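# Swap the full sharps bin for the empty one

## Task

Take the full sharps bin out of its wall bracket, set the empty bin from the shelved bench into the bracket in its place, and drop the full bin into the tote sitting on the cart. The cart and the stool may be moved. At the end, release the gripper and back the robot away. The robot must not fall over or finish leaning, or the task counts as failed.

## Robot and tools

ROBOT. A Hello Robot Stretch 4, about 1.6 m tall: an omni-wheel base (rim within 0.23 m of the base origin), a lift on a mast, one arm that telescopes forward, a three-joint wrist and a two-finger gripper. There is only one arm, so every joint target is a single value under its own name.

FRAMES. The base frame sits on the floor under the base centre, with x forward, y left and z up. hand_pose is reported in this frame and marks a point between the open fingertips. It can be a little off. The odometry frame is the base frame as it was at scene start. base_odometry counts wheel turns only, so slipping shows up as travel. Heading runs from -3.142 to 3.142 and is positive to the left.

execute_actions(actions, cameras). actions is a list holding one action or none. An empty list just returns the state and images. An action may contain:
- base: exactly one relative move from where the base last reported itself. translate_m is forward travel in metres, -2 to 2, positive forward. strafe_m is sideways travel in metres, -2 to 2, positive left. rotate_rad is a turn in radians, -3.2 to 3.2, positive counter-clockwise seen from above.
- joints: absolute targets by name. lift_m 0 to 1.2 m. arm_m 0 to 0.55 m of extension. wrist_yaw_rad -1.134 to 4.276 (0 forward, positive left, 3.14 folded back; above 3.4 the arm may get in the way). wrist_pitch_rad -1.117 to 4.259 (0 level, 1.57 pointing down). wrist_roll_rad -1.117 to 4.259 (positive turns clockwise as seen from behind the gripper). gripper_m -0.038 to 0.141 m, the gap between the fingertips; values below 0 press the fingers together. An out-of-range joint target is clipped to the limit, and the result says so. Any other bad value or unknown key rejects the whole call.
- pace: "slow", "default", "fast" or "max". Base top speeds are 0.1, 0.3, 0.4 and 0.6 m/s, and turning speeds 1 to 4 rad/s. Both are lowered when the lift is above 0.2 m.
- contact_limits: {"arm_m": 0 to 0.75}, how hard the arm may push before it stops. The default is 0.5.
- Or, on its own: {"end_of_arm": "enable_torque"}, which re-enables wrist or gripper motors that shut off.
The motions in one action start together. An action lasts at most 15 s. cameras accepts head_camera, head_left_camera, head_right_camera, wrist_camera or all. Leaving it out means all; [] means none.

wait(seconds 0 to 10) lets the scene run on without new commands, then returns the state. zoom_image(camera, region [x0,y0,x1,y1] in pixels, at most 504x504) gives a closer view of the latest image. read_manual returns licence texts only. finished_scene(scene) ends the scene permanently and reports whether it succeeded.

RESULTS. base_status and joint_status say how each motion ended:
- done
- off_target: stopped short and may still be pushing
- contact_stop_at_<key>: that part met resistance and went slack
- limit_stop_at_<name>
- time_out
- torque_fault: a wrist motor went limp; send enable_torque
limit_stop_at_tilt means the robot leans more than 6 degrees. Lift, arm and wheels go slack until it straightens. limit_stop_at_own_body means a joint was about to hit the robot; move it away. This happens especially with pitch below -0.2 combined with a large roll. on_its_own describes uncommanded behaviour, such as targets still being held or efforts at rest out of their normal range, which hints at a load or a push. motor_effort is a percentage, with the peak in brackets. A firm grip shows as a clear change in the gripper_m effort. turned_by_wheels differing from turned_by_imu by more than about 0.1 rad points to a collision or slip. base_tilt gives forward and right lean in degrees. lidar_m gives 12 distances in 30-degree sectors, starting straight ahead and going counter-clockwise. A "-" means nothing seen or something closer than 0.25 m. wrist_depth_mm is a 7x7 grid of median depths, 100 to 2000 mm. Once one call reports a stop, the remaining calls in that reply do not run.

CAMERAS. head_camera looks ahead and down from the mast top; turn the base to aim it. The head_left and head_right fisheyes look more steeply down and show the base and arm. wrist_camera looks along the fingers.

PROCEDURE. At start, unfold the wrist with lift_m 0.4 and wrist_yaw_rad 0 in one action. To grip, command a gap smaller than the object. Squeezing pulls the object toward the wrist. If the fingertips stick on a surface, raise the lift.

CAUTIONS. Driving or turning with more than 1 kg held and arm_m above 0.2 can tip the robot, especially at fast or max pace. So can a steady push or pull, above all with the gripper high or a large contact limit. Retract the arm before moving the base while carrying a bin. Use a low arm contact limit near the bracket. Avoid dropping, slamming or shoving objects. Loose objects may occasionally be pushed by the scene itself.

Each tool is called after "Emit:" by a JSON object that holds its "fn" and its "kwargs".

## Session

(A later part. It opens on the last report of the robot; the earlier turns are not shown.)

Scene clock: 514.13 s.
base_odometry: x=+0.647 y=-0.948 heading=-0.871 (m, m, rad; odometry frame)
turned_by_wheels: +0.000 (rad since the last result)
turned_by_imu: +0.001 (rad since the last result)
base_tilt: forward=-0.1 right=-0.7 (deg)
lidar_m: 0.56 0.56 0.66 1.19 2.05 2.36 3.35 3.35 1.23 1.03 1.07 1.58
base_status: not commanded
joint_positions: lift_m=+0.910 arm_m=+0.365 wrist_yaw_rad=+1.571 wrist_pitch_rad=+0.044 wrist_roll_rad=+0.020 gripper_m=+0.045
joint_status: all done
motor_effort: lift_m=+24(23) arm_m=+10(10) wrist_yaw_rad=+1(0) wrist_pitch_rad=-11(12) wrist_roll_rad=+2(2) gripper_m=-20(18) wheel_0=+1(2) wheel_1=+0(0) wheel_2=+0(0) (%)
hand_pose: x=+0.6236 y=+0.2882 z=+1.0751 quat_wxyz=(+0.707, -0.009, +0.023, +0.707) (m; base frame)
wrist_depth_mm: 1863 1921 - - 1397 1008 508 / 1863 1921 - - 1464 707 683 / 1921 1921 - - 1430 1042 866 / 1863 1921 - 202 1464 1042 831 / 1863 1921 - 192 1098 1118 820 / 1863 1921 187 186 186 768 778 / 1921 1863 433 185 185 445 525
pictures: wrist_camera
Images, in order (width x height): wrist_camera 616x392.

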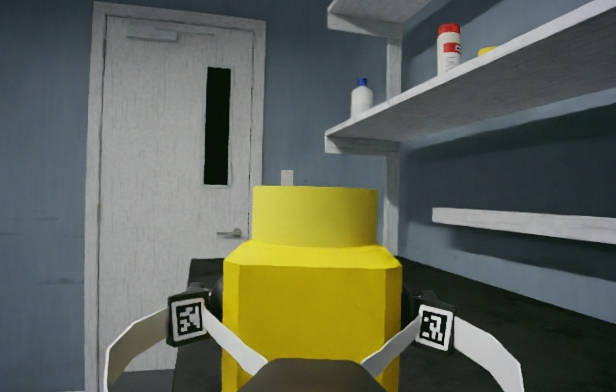

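Emit:
{"fn": "execute_actions", "kwargs": {"actions": [{"base": {"translate_m": -2.0}, "joints": {"arm_m": 0.0, "wrist_yaw_rad": 0.0}, "pace": "max"}], "cameras": []}}

Emit:
{"fn": "execute_actions", "kwargs": {"actions": [{"base": {"rotate_rad": -2.825}, "joints": {"lift_m": 0.87}, "pace": "fast"}], "cameras": ["head_camera", "wrist_camera"]}}

Scene clock: 538.07 s.
base_odometry: x=-0.641 y=+0.582 heading=-0.871 (m, m, rad; odometry frame)
turned_by_wheels: +0.000 (rad since the last result)
turned_by_imu: -0.001 (rad since the last result)
base_tilt: forward=-0.1 right=-0.7 (deg)
lidar_m: 0.41 2.48 1.77 1.11 1.10 1.66 1.43 1.44 1.67 2.20 1.65 0.40
base_status: done
joint_positions: lift_m=+0.910 arm_m=+0.002 wrist_yaw_rad=+0.000 wrist_pitch_rad=+0.045 wrist_roll_rad=+0.020 gripper_m=+0.045
joint_status: all done
motor_effort: lift_m=+23(24) arm_m=-9(11) wrist_yaw_rad=+1(5) wrist_pitch_rad=-13(13) wrist_roll_rad=+2(2) gripper_m=-17(19) wheel_0=-1(7) wheel_1=-1(5) wheel_2=-1(11) (%)
hand_pose: x=+0.4613 y=-0.0874 z=+1.0751 quat_wxyz=(+1.000, +0.010, +0.022, +0.000) (m; base frame)
wrist_depth_mm: - - - - - - 1983 / - - - - - - 1921 / - - - - - - 1921 / - - - 202 - - - / - - - 192 - - 1708 / - - 187 185 185 1921 1576 / - - - 186 185 1808 1576
pictures: none
No camera images: the call's "cameras" was empty. Leave "cameras" out to get every camera's image.

Scene clock: 540.87 s.
base_odometry: x=-0.641 y=+0.582 heading=+2.588 (m, m, rad; odometry frame)
turned_by_wheels: -2.825 (rad since the last result)
turned_by_imu: -2.860 (rad since the last result)
base_tilt: forward=-0.2 right=-0.7 (deg)
lidar_m: 0.40 1.52 2.17 1.66 1.68 2.41 3.19 2.06 1.57 1.09 1.61 1.35
base_status: done
joint_positions: lift_m=+0.870 arm_m=+0.002 wrist_yaw_rad=+0.000 wrist_pitch_rad=+0.044 wrist_roll_rad=+0.020 gripper_m=+0.045
joint_status: all done
motor_effort: lift_m=+18(21) arm_m=-9(9) wrist_yaw_rad=+2(2) wrist_pitch_rad=-13(13) wrist_roll_rad=+2(2) gripper_m=-20(19) wheel_0=+2(5) wheel_1=+2(7) wheel_2=+1(6) (%)
hand_pose: x=+0.4613 y=-0.0875 z=+1.0355 quat_wxyz=(+1.000, +0.010, +0.022, +0.000) (m; base frame)
wrist_depth_mm: 1255 1229 1229 1205 1182 1160 1160 / 1255 1255 1229 1229 1182 1182 1160 / 1255 1229 1229 1205 1205 1160 1138 / 1255 1255 1229 202 1182 1160 1138 / 1281 1255 1229 192 1182 1182 1138 / 1281 1255 186 186 186 1160 1160 / 1281 1229 1229 185 185 1160 1160
pictures: head_camera, wrist_camera
Images, in order (width x height): head_camera 420x560, wrist_camera 616x392.

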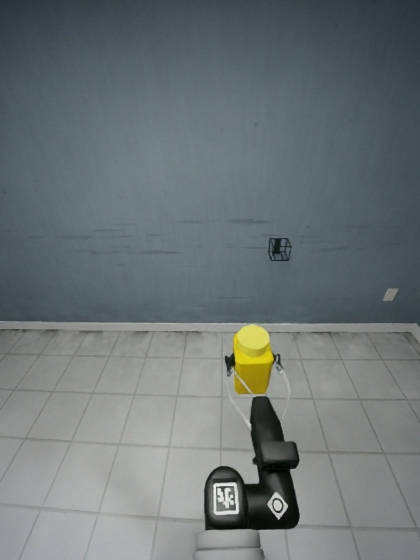

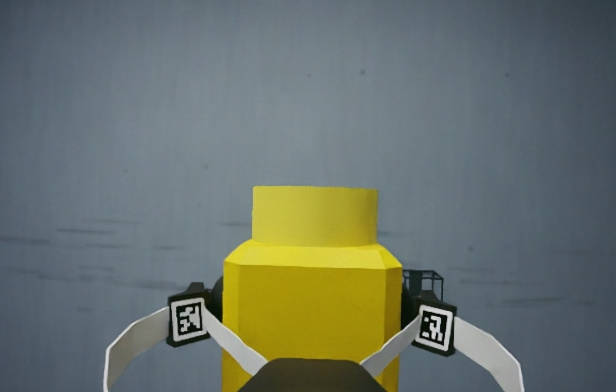

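Emit:
{"fn": "zoom_image", "kwargs": {"camera": "wrist_camera", "region": [390, 255, 460, 315]}}

Emit:
{"fn": "zoom_image", "kwargs": {"camera": "head_camera", "region": [255, 225, 305, 275]}}

Region (390, 255, 460, 315) of wrist_camera's 616x392 image, scaled by 7.200; it fills the top 432 rows of this view, and the rest is white.

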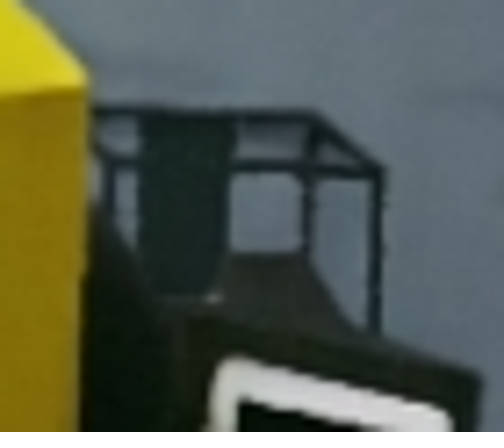

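Region (255, 225, 305, 275) of head_camera's 420x560 image, scaled by 10.080, with more detail than that image has.

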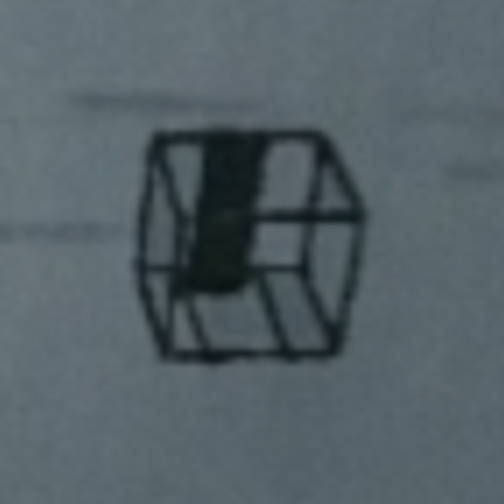

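Emit:
{"fn": "execute_actions", "kwargs": {"actions": [{"base": {"rotate_rad": -0.063}, "joints": {"lift_m": 0.65}, "pace": "fast"}], "cameras": []}}

Emit:
{"fn": "execute_actions", "kwargs": {"actions": [{"base": {"translate_m": 0.7}, "pace": "max"}], "cameras": ["head_camera", "wrist_camera"]}}

Scene clock: 567.47 s.
base_odometry: x=-0.641 y=+0.582 heading=+2.525 (m, m, rad; odometry frame)
turned_by_wheels: -0.063 (rad since the last result)
turned_by_imu: -0.062 (rad since the last result)
base_tilt: forward=-0.2 right=-0.7 (deg)
lidar_m: 0.41 1.51 2.04 1.68 1.64 2.29 3.22 2.16 1.57 1.10 1.15 0.41
base_status: done
joint_positions: lift_m=+0.650 arm_m=+0.002 wrist_yaw_rad=+0.000 wrist_pitch_rad=+0.045 wrist_roll_rad=+0.020 gripper_m=+0.045
joint_status: all done
motor_effort: lift_m=+17(15) arm_m=-9(9) wrist_yaw_rad=+1(0) wrist_pitch_rad=-12(12) wrist_roll_rad=+2(2) gripper_m=-19(22) wheel_0=+1(4) wheel_1=+1(7) wheel_2=+1(7) (%)
hand_pose: x=+0.4613 y=-0.0875 z=+0.8156 quat_wxyz=(+1.000, +0.010, +0.022, +0.000) (m; base frame)
wrist_depth_mm: 1205 1205 1205 1205 1205 1205 1205 / 1229 1205 1205 1205 1205 1205 1205 / 1229 1205 1182 1205 1205 1182 1182 / 1205 1229 1205 202 1205 1205 1182 / 1205 1205 1205 192 1205 1205 1229 / 1205 1205 186 186 185 1182 1205 / 1229 1205 1229 185 185 1205 1205
pictures: none
No camera images: the call's "cameras" was empty. Leave "cameras" out to get every camera's image.

Scene clock: 570.53 s.
base_odometry: x=-1.212 y=+0.987 heading=+2.525 (m, m, rad; odometry frame)
turned_by_wheels: +0.000 (rad since the last result)
turned_by_imu: +0.001 (rad since the last result)
base_tilt: forward=-0.2 right=-0.7 (deg)
lidar_m: 0.38 0.76 1.05 2.15 1.94 2.28 4.13 2.17 1.17 1.49 1.06 0.40
base_status: done
joint_positions: lift_m=+0.650 arm_m=+0.002 wrist_yaw_rad=+0.000 wrist_pitch_rad=+0.045 wrist_roll_rad=+0.020 gripper_m=+0.045
joint_status: not commanded
motor_effort: lift_m=+18(18) arm_m=-9(9) wrist_yaw_rad=+0(1) wrist_pitch_rad=-13(14) wrist_roll_rad=+2(2) gripper_m=-18(19) wheel_0=-1(6) wheel_1=+0(9) wheel_2=+2(12) (%)
hand_pose: x=+0.4613 y=-0.0874 z=+0.8155 quat_wxyz=(+1.000, +0.010, +0.022, +0.000) (m; base frame)
wrist_depth_mm: 521 521 517 517 512 512 517 / 521 517 521 517 517 512 512 / 521 521 521 521 512 512 508 / 521 517 517 202 512 517 512 / 521 521 525 191 517 517 517 / 521 517 186 186 185 517 517 / 517 521 521 185 185 517 512
pictures: head_camera, wrist_camera
Images, in order (width x height): head_camera 420x560, wrist_camera 616x392.

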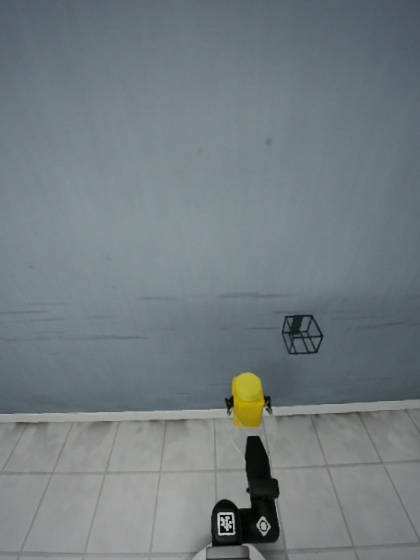

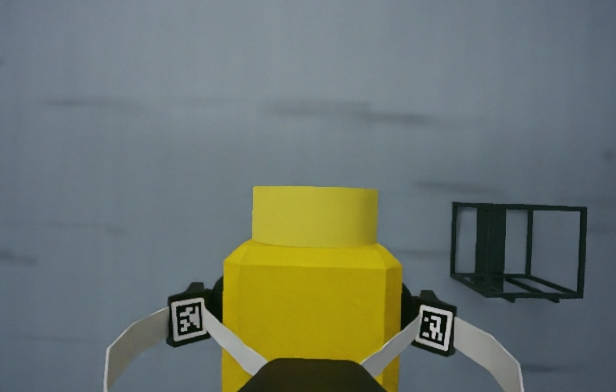

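Emit:
{"fn": "zoom_image", "kwargs": {"camera": "wrist_camera", "region": [440, 190, 600, 310]}}

Region (440, 190, 600, 310) of wrist_camera's 616x392 image, scaled by 3.150; it fills the top 378 rows of this view, and the rest is white.

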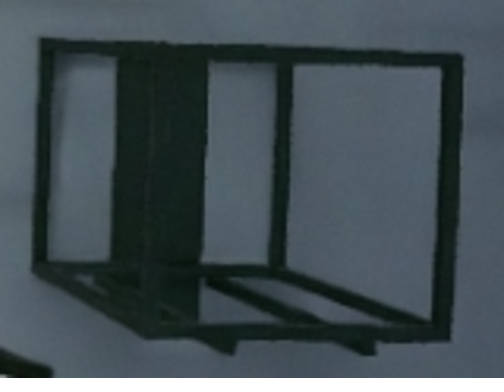

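Emit:
{"fn": "execute_actions", "kwargs": {"actions": [{"base": {"strafe_m": -0.247}, "joints": {"lift_m": 0.86}, "pace": "default"}], "cameras": ["head_camera"]}}

Scene clock: 606.00 s.
base_odometry: x=-1.070 y=+1.189 heading=+2.525 (m, m, rad; odometry frame)
turned_by_wheels: +0.000 (rad since the last result)
turned_by_imu: +0.001 (rad since the last result)
base_tilt: forward=-0.1 right=-0.7 (deg)
lidar_m: 0.39 0.75 1.01 2.41 2.16 2.66 4.01 1.84 0.93 1.27 1.03 0.75
base_status: done
joint_positions: lift_m=+0.860 arm_m=+0.002 wrist_yaw_rad=+0.000 wrist_pitch_rad=+0.045 wrist_roll_rad=+0.020 gripper_m=+0.045
joint_status: all done
motor_effort: lift_m=+24(24) arm_m=-9(9) wrist_yaw_rad=+0(0) wrist_pitch_rad=-13(11) wrist_roll_rad=+2(2) gripper_m=-18(20) wheel_0=+0(7) wheel_1=+0(10) wheel_2=+0(4) (%)
hand_pose: x=+0.4613 y=-0.0874 z=+1.0250 quat_wxyz=(+1.000, +0.010, +0.022, +0.000) (m; base frame)
wrist_depth_mm: 517 525 517 512 517 517 512 / 517 521 521 517 512 512 512 / 517 521 517 517 521 512 517 / 521 517 517 202 517 512 517 / 521 517 517 192 512 512 517 / 521 517 187 186 185 512 512 / 521 517 517 185 185 178 517
pictures: head_camera
Images, in order (width x height): head_camera 420x560.

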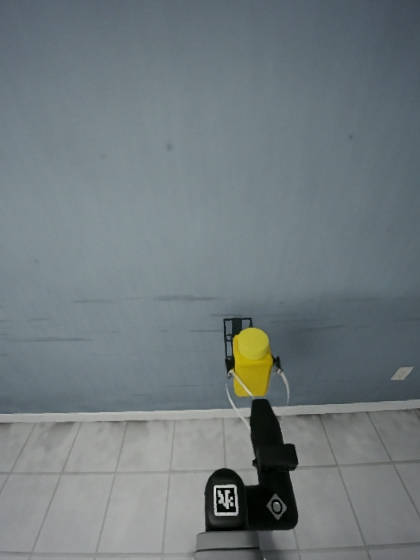

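Emit:
{"fn": "execute_actions", "kwargs": {"actions": [{"joints": {"arm_m": 0.228}, "pace": "default", "contact_limits": {"arm_m": 0.2}}], "cameras": ["head_camera", "head_left_camera", "head_right_camera"]}}

Scene clock: 611.03 s.
base_odometry: x=-1.070 y=+1.189 heading=+2.525 (m, m, rad; odometry frame)
turned_by_wheels: +0.000 (rad since the last result)
turned_by_imu: +0.001 (rad since the last result)
base_tilt: forward=-0.2 right=-0.7 (deg)
lidar_m: 0.62 0.76 1.05 2.41 2.17 2.63 4.02 1.84 0.94 1.26 1.05 0.77
base_status: not commanded
joint_positions: lift_m=+0.860 arm_m=+0.226 wrist_yaw_rad=+0.000 wrist_pitch_rad=+0.044 wrist_roll_rad=+0.020 gripper_m=+0.045
joint_status: all done
motor_effort: lift_m=+24(24) arm_m=+10(11) wrist_yaw_rad=+1(1) wrist_pitch_rad=-13(13) wrist_roll_rad=+2(2) gripper_m=-19(19) wheel_0=-1(0) wheel_1=+0(0) wheel_2=+0(0) (%)
contact_limits: arm_m 0.2
hand_pose: x=+0.6854 y=-0.0874 z=+1.0251 quat_wxyz=(+1.000, +0.010, +0.022, +0.000) (m; base frame)
wrist_depth_mm: 294 294 293 291 293 290 291 / 294 294 294 293 293 291 291 / 296 294 296 294 294 291 291 / 294 296 294 202 291 293 291 / 296 294 294 192 293 293 291 / 296 294 187 186 186 291 291 / 297 294 294 185 185 293 293
pictures: head_camera, head_left_camera, head_right_camera
Images, in order (width x height): head_camera 420x560, head_left_camera 420x672, head_right_camera 420x672.

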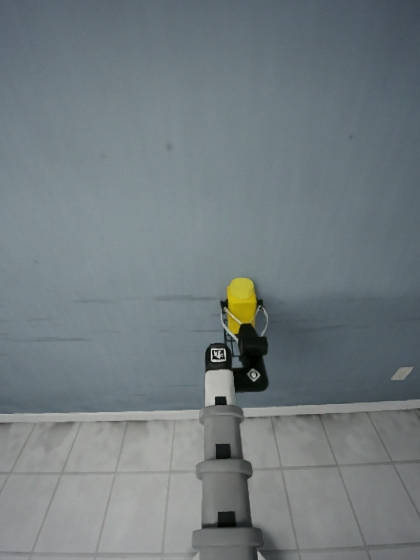

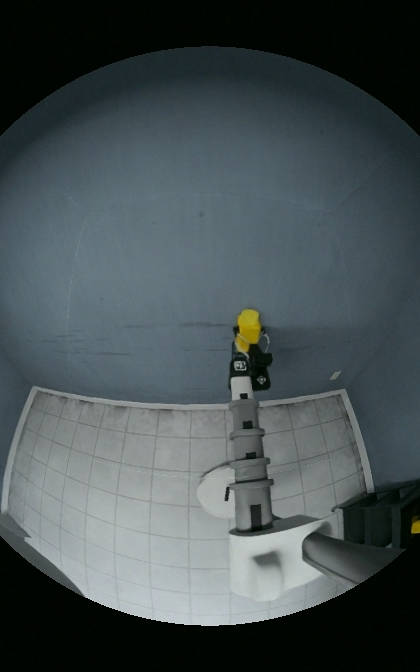

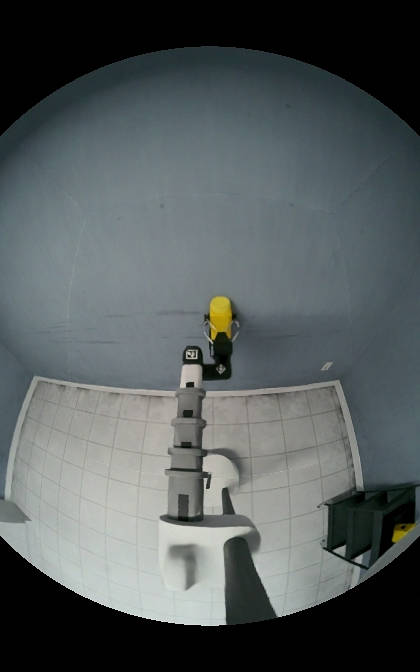

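Emit:
{"fn": "zoom_image", "kwargs": {"camera": "head_camera", "region": [205, 300, 275, 370]}}

Region (205, 300, 275, 370) of head_camera's 420x560 image, scaled by 7.200, with more detail than that image has.

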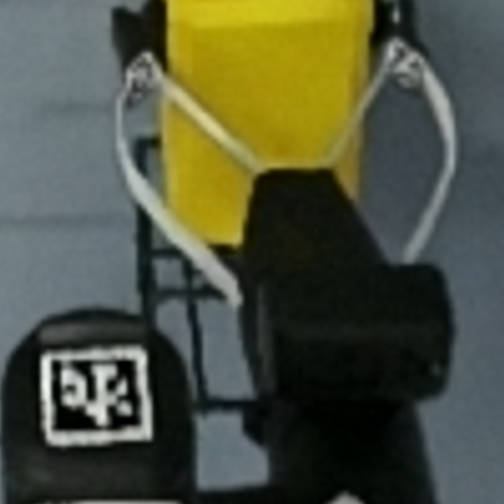

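Emit:
{"fn": "execute_actions", "kwargs": {"actions": [{"joints": {"lift_m": 0.82, "arm_m": 0.2295}, "pace": "slow"}], "cameras": ["head_camera"]}}

Scene clock: 619.23 s.
base_odometry: x=-1.070 y=+1.189 heading=+2.525 (m, m, rad; odometry frame)
turned_by_wheels: +0.000 (rad since the last result)
turned_by_imu: +0.001 (rad since the last result)
base_tilt: forward=-0.2 right=-0.7 (deg)
lidar_m: 0.62 0.76 1.06 2.41 2.17 2.66 4.01 1.84 0.94 1.27 1.05 0.75
base_status: not commanded
joint_positions: lift_m=+0.820 arm_m=+0.228 wrist_yaw_rad=+0.000 wrist_pitch_rad=+0.044 wrist_roll_rad=+0.020 gripper_m=+0.045
joint_status: all done
motor_effort: lift_m=+16(25) arm_m=+10(10) wrist_yaw_rad=+1(1) wrist_pitch_rad=-12(12) wrist_roll_rad=+2(2) gripper_m=-21(18) wheel_0=+0(0) wheel_1=+0(0) wheel_2=+0(1) (%)
hand_pose: x=+0.6869 y=-0.0874 z=+0.9858 quat_wxyz=(+1.000, +0.010, +0.022, +0.000) (m; base frame)
wrist_depth_mm: 294 293 293 290 290 289 289 / 293 293 291 290 290 290 290 / 294 293 291 291 290 290 290 / 294 293 293 200 291 291 291 / 294 293 293 192 291 290 290 / 294 293 187 186 186 290 291 / 296 293 293 185 186 291 291
pictures: head_camera
Images, in order (width x height): head_camera 420x560.

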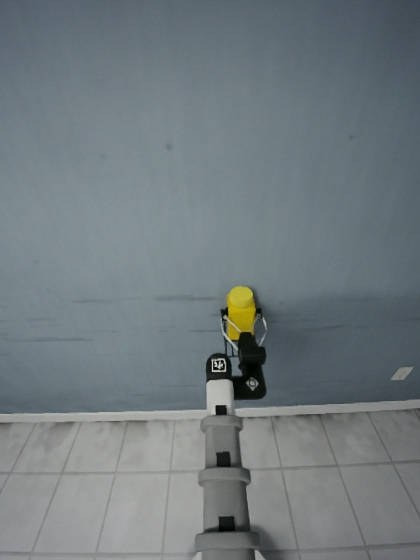

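Emit:
{"fn": "zoom_image", "kwargs": {"camera": "head_camera", "region": [205, 300, 275, 370]}}

Emit:
{"fn": "execute_actions", "kwargs": {"actions": [{"joints": {"lift_m": 0.79}, "pace": "slow"}], "cameras": ["head_camera", "wrist_camera"]}}

Region (205, 300, 275, 370) of head_camera's 420x560 image, scaled by 7.200, with more detail than that image has.

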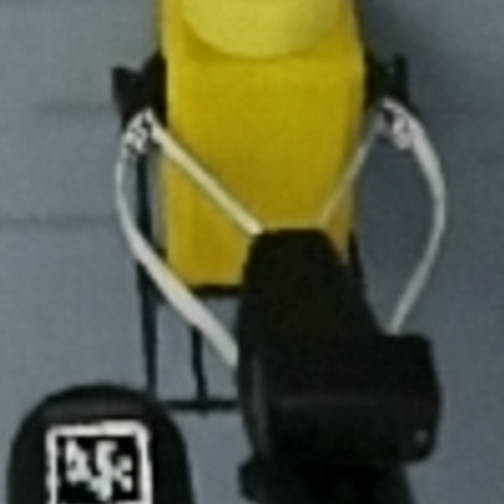

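Scene clock: 623.07 s.
base_odometry: x=-1.070 y=+1.189 heading=+2.525 (m, m, rad; odometry frame)
turned_by_wheels: +0.000 (rad since the last result)
turned_by_imu: +0.001 (rad since the last result)
base_tilt: forward=-0.3 right=-0.7 (deg)
lidar_m: 0.62 0.74 1.06 2.41 2.18 2.66 4.01 1.81 0.94 1.26 1.06 0.76
base_status: not commanded
joint_positions: lift_m=+0.790 arm_m=+0.228 wrist_yaw_rad=+0.000 wrist_pitch_rad=+0.044 wrist_roll_rad=+0.020 gripper_m=+0.045
joint_status: all done
motor_effort: lift_m=+16(18) arm_m=+9(10) wrist_yaw_rad=+1(0) wrist_pitch_rad=-11(12) wrist_roll_rad=+2(2) gripper_m=-19(20) wheel_0=+0(0) wheel_1=+0(0) wheel_2=+0(0) (%)
hand_pose: x=+0.6870 y=-0.0874 z=+0.9558 quat_wxyz=(+1.000, +0.010, +0.022, +0.000) (m; base frame)
wrist_depth_mm: 293 291 291 291 290 290 289 / 294 293 293 291 291 290 290 / 294 293 291 290 291 290 290 / 294 293 291 200 290 291 290 / 294 293 291 191 293 291 290 / 293 291 187 186 186 291 291 / 294 294 293 186 185 289 290
pictures: head_camera, wrist_camera
Images, in order (width x height): head_camera 420x560, wrist_camera 616x392.

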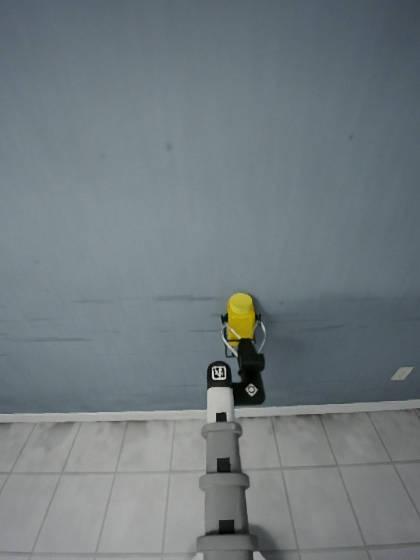

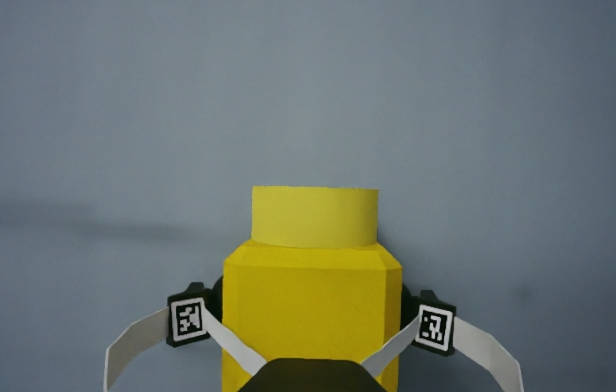

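Emit:
{"fn": "execute_actions", "kwargs": {"actions": [{"joints": {"lift_m": 0.738}, "pace": "slow"}], "cameras": ["wrist_camera"]}}

Scene clock: 631.53 s.
base_odometry: x=-1.070 y=+1.189 heading=+2.525 (m, m, rad; odometry frame)
turned_by_wheels: +0.000 (rad since the last result)
turned_by_imu: +0.001 (rad since the last result)
base_tilt: forward=-0.2 right=-0.7 (deg)
lidar_m: 0.63 0.76 1.05 2.42 2.18 2.65 3.99 1.82 0.94 1.27 1.03 0.74
base_status: not commanded
joint_positions: lift_m=+0.738 arm_m=+0.228 wrist_yaw_rad=+0.001 wrist_pitch_rad=+0.044 wrist_roll_rad=+0.020 gripper_m=+0.045
joint_status: all done
motor_effort: lift_m=+16(17) arm_m=+9(10) wrist_yaw_rad=-1(2) wrist_pitch_rad=-11(10) wrist_roll_rad=+2(3) gripper_m=-16(20) wheel_0=+0(1) wheel_1=+0(0) wheel_2=+0(0) (%)
hand_pose: x=+0.6871 y=-0.0872 z=+0.9038 quat_wxyz=(+1.000, +0.010, +0.022, +0.000) (m; base frame)
wrist_depth_mm: 293 293 291 290 290 289 289 / 293 293 291 291 290 290 289 / 294 293 291 291 290 290 290 / 293 293 293 200 291 290 289 / 294 291 293 191 290 290 289 / 293 291 186 186 185 290 290 / 294 293 187 185 185 293 290
pictures: wrist_camera
Images, in order (width x height): wrist_camera 616x392.

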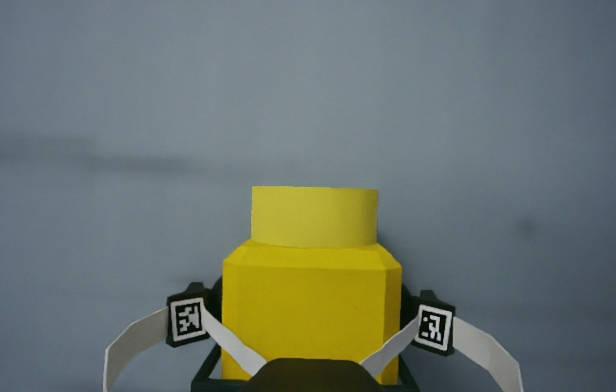

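Emit:
{"fn": "execute_actions", "kwargs": {"actions": [{"joints": {"lift_m": 0.732}, "pace": "slow"}], "cameras": []}}

Scene clock: 635.93 s.
base_odometry: x=-1.070 y=+1.189 heading=+2.525 (m, m, rad; odometry frame)
turned_by_wheels: +0.000 (rad since the last result)
turned_by_imu: +0.001 (rad since the last result)
base_tilt: forward=-0.2 right=-0.7 (deg)
lidar_m: 0.59 0.74 1.06 2.40 2.17 2.67 4.01 1.83 0.95 1.26 1.06 0.76
base_status: not commanded
joint_positions: lift_m=+0.732 arm_m=+0.228 wrist_yaw_rad=+0.001 wrist_pitch_rad=+0.042 wrist_roll_rad=+0.020 gripper_m=+0.045
joint_status: all done
motor_effort: lift_m=+16(16) arm_m=+9(9) wrist_yaw_rad=-2(2) wrist_pitch_rad=-8(11) wrist_roll_rad=+2(2) gripper_m=-19(21) wheel_0=-1(0) wheel_1=+0(0) wheel_2=+0(0) (%)
hand_pose: x=+0.6871 y=-0.0872 z=+0.8983 quat_wxyz=(+1.000, +0.010, +0.021, +0.000) (m; base frame)
wrist_depth_mm: 293 291 293 291 291 290 290 / 294 293 293 291 291 290 290 / 293 294 293 291 290 291 290 / 293 293 291 200 290 290 289 / 294 294 293 191 290 290 289 / 294 293 186 186 185 290 290 / 294 293 186 186 185 290 291
pictures: none
No camera images: the call's "cameras" was empty. Leave "cameras" out to get every camera's image.

The bin is seated (pitch load back to its unloaded value). I'll release it while easing the arm back.

Emit:
{"fn": "execute_actions", "kwargs": {"actions": [{"joints": {"gripper_m": 0.13, "arm_m": 0.212}, "pace": "default"}], "cameras": ["wrist_camera"]}}

Scene clock: 644.70 s.
base_odometry: x=-1.070 y=+1.189 heading=+2.525 (m, m, rad; odometry frame)
turned_by_wheels: +0.000 (rad since the last result)
turned_by_imu: +0.001 (rad since the last result)
base_tilt: forward=-0.1 right=-0.8 (deg)
lidar_m: 0.61 0.75 1.04 2.39 2.17 2.61 4.00 1.83 0.94 1.27 1.05 0.76
base_status: not commanded
joint_positions: lift_m=+0.732 arm_m=+0.214 wrist_yaw_rad=+0.000 wrist_pitch_rad=+0.042 wrist_roll_rad=+0.020 gripper_m=+0.130
joint_status: all done
motor_effort: lift_m=+16(16) arm_m=-9(17) wrist_yaw_rad=+0(26) wrist_pitch_rad=-6(7) wrist_roll_rad=+3(2) gripper_m=-1(25) wheel_0=-1(3) wheel_1=-2(2) wheel_2=+4(11) (%)
hand_pose: x=+0.6729 y=-0.0873 z=+0.8984 quat_wxyz=(+1.000, +0.010, +0.021, +0.000) (m; base frame)
wrist_depth_mm: 309 307 306 306 306 304 304 / 307 307 306 306 304 304 301 / 307 307 307 306 304 306 303 / 307 307 306 216 304 304 304 / 309 307 306 205 306 304 304 / 309 307 202 200 200 304 304 / 309 307 208 153 203 304 306
pictures: wrist_camera
Images, in order (width x height): wrist_camera 616x392.

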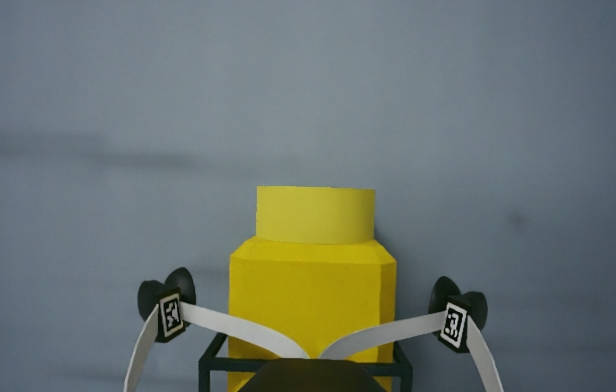

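Emit:
{"fn": "execute_actions", "kwargs": {"actions": [{"base": {"translate_m": -0.4}, "joints": {"arm_m": 0.0}, "pace": "max"}]}}

Scene clock: 649.70 s.
base_odometry: x=-0.743 y=+0.957 heading=+2.525 (m, m, rad; odometry frame)
turned_by_wheels: +0.000 (rad since the last result)
turned_by_imu: +0.001 (rad since the last result)
base_tilt: forward=-0.2 right=-0.7 (deg)
lidar_m: 1.00 1.18 1.63 2.42 1.96 2.65 3.59 1.83 0.89 0.86 1.33 1.16
base_status: done
joint_positions: lift_m=+0.732 arm_m=+0.002 wrist_yaw_rad=+0.000 wrist_pitch_rad=+0.043 wrist_roll_rad=+0.020 gripper_m=+0.130
joint_status: all done
motor_effort: lift_m=+16(16) arm_m=-9(12) wrist_yaw_rad=+0(0) wrist_pitch_rad=-7(7) wrist_roll_rad=+2(2) gripper_m=-3(0) wheel_0=+0(6) wheel_1=+0(8) wheel_2=-1(15) (%)
hand_pose: x=+0.4613 y=-0.0875 z=+0.8982 quat_wxyz=(+1.000, +0.010, +0.021, +0.000) (m; base frame)
wrist_depth_mm: 917 917 904 917 904 904 917 / 917 917 917 917 917 904 917 / 917 917 931 917 904 891 904 / 917 917 904 917 904 917 904 / 917 917 917 809 904 904 904 / 917 917 917 917 904 904 904 / 931 917 904 153 904 904 904
pictures: head_camera, head_left_camera, head_right_camera, wrist_camera
Images, in order (width x height): head_camera 420x560, head_left_camera 420x672, head_right_camera 420x672, wrist_camera 616x392.

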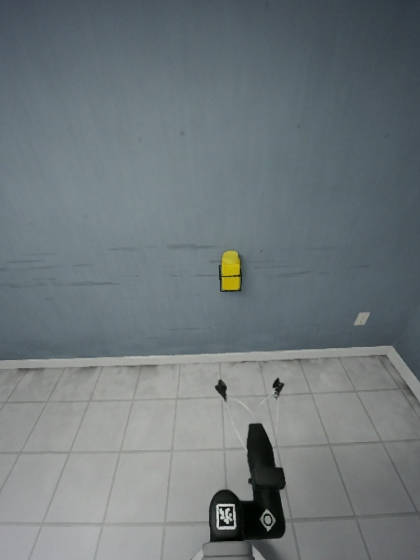

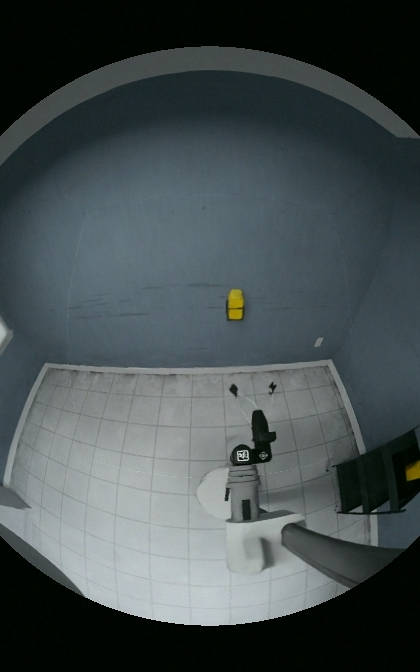

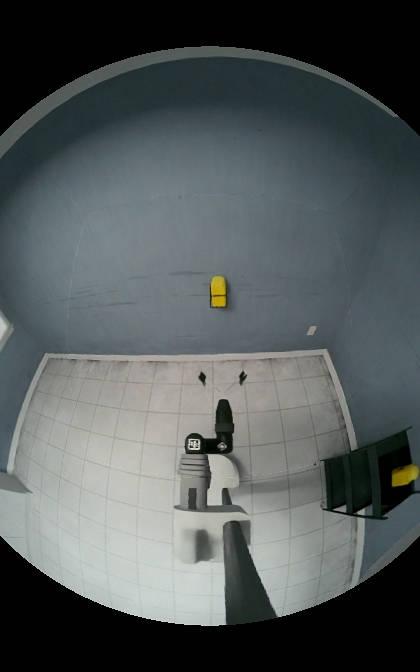

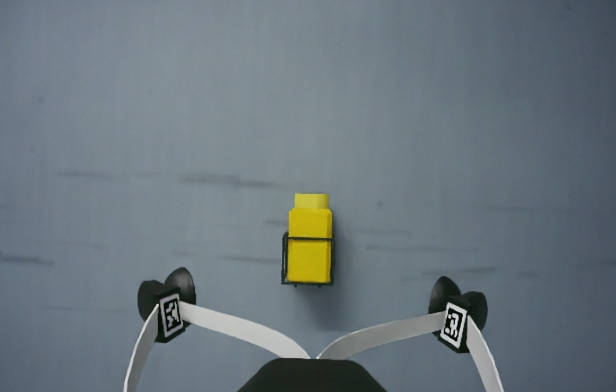

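Both bins are in place: the empty bin is seated in the bracket and the full one stands in the tote.

Emit:
{"fn": "finished_scene", "kwargs": {"scene": 1}}

The scene is finished: the task was done.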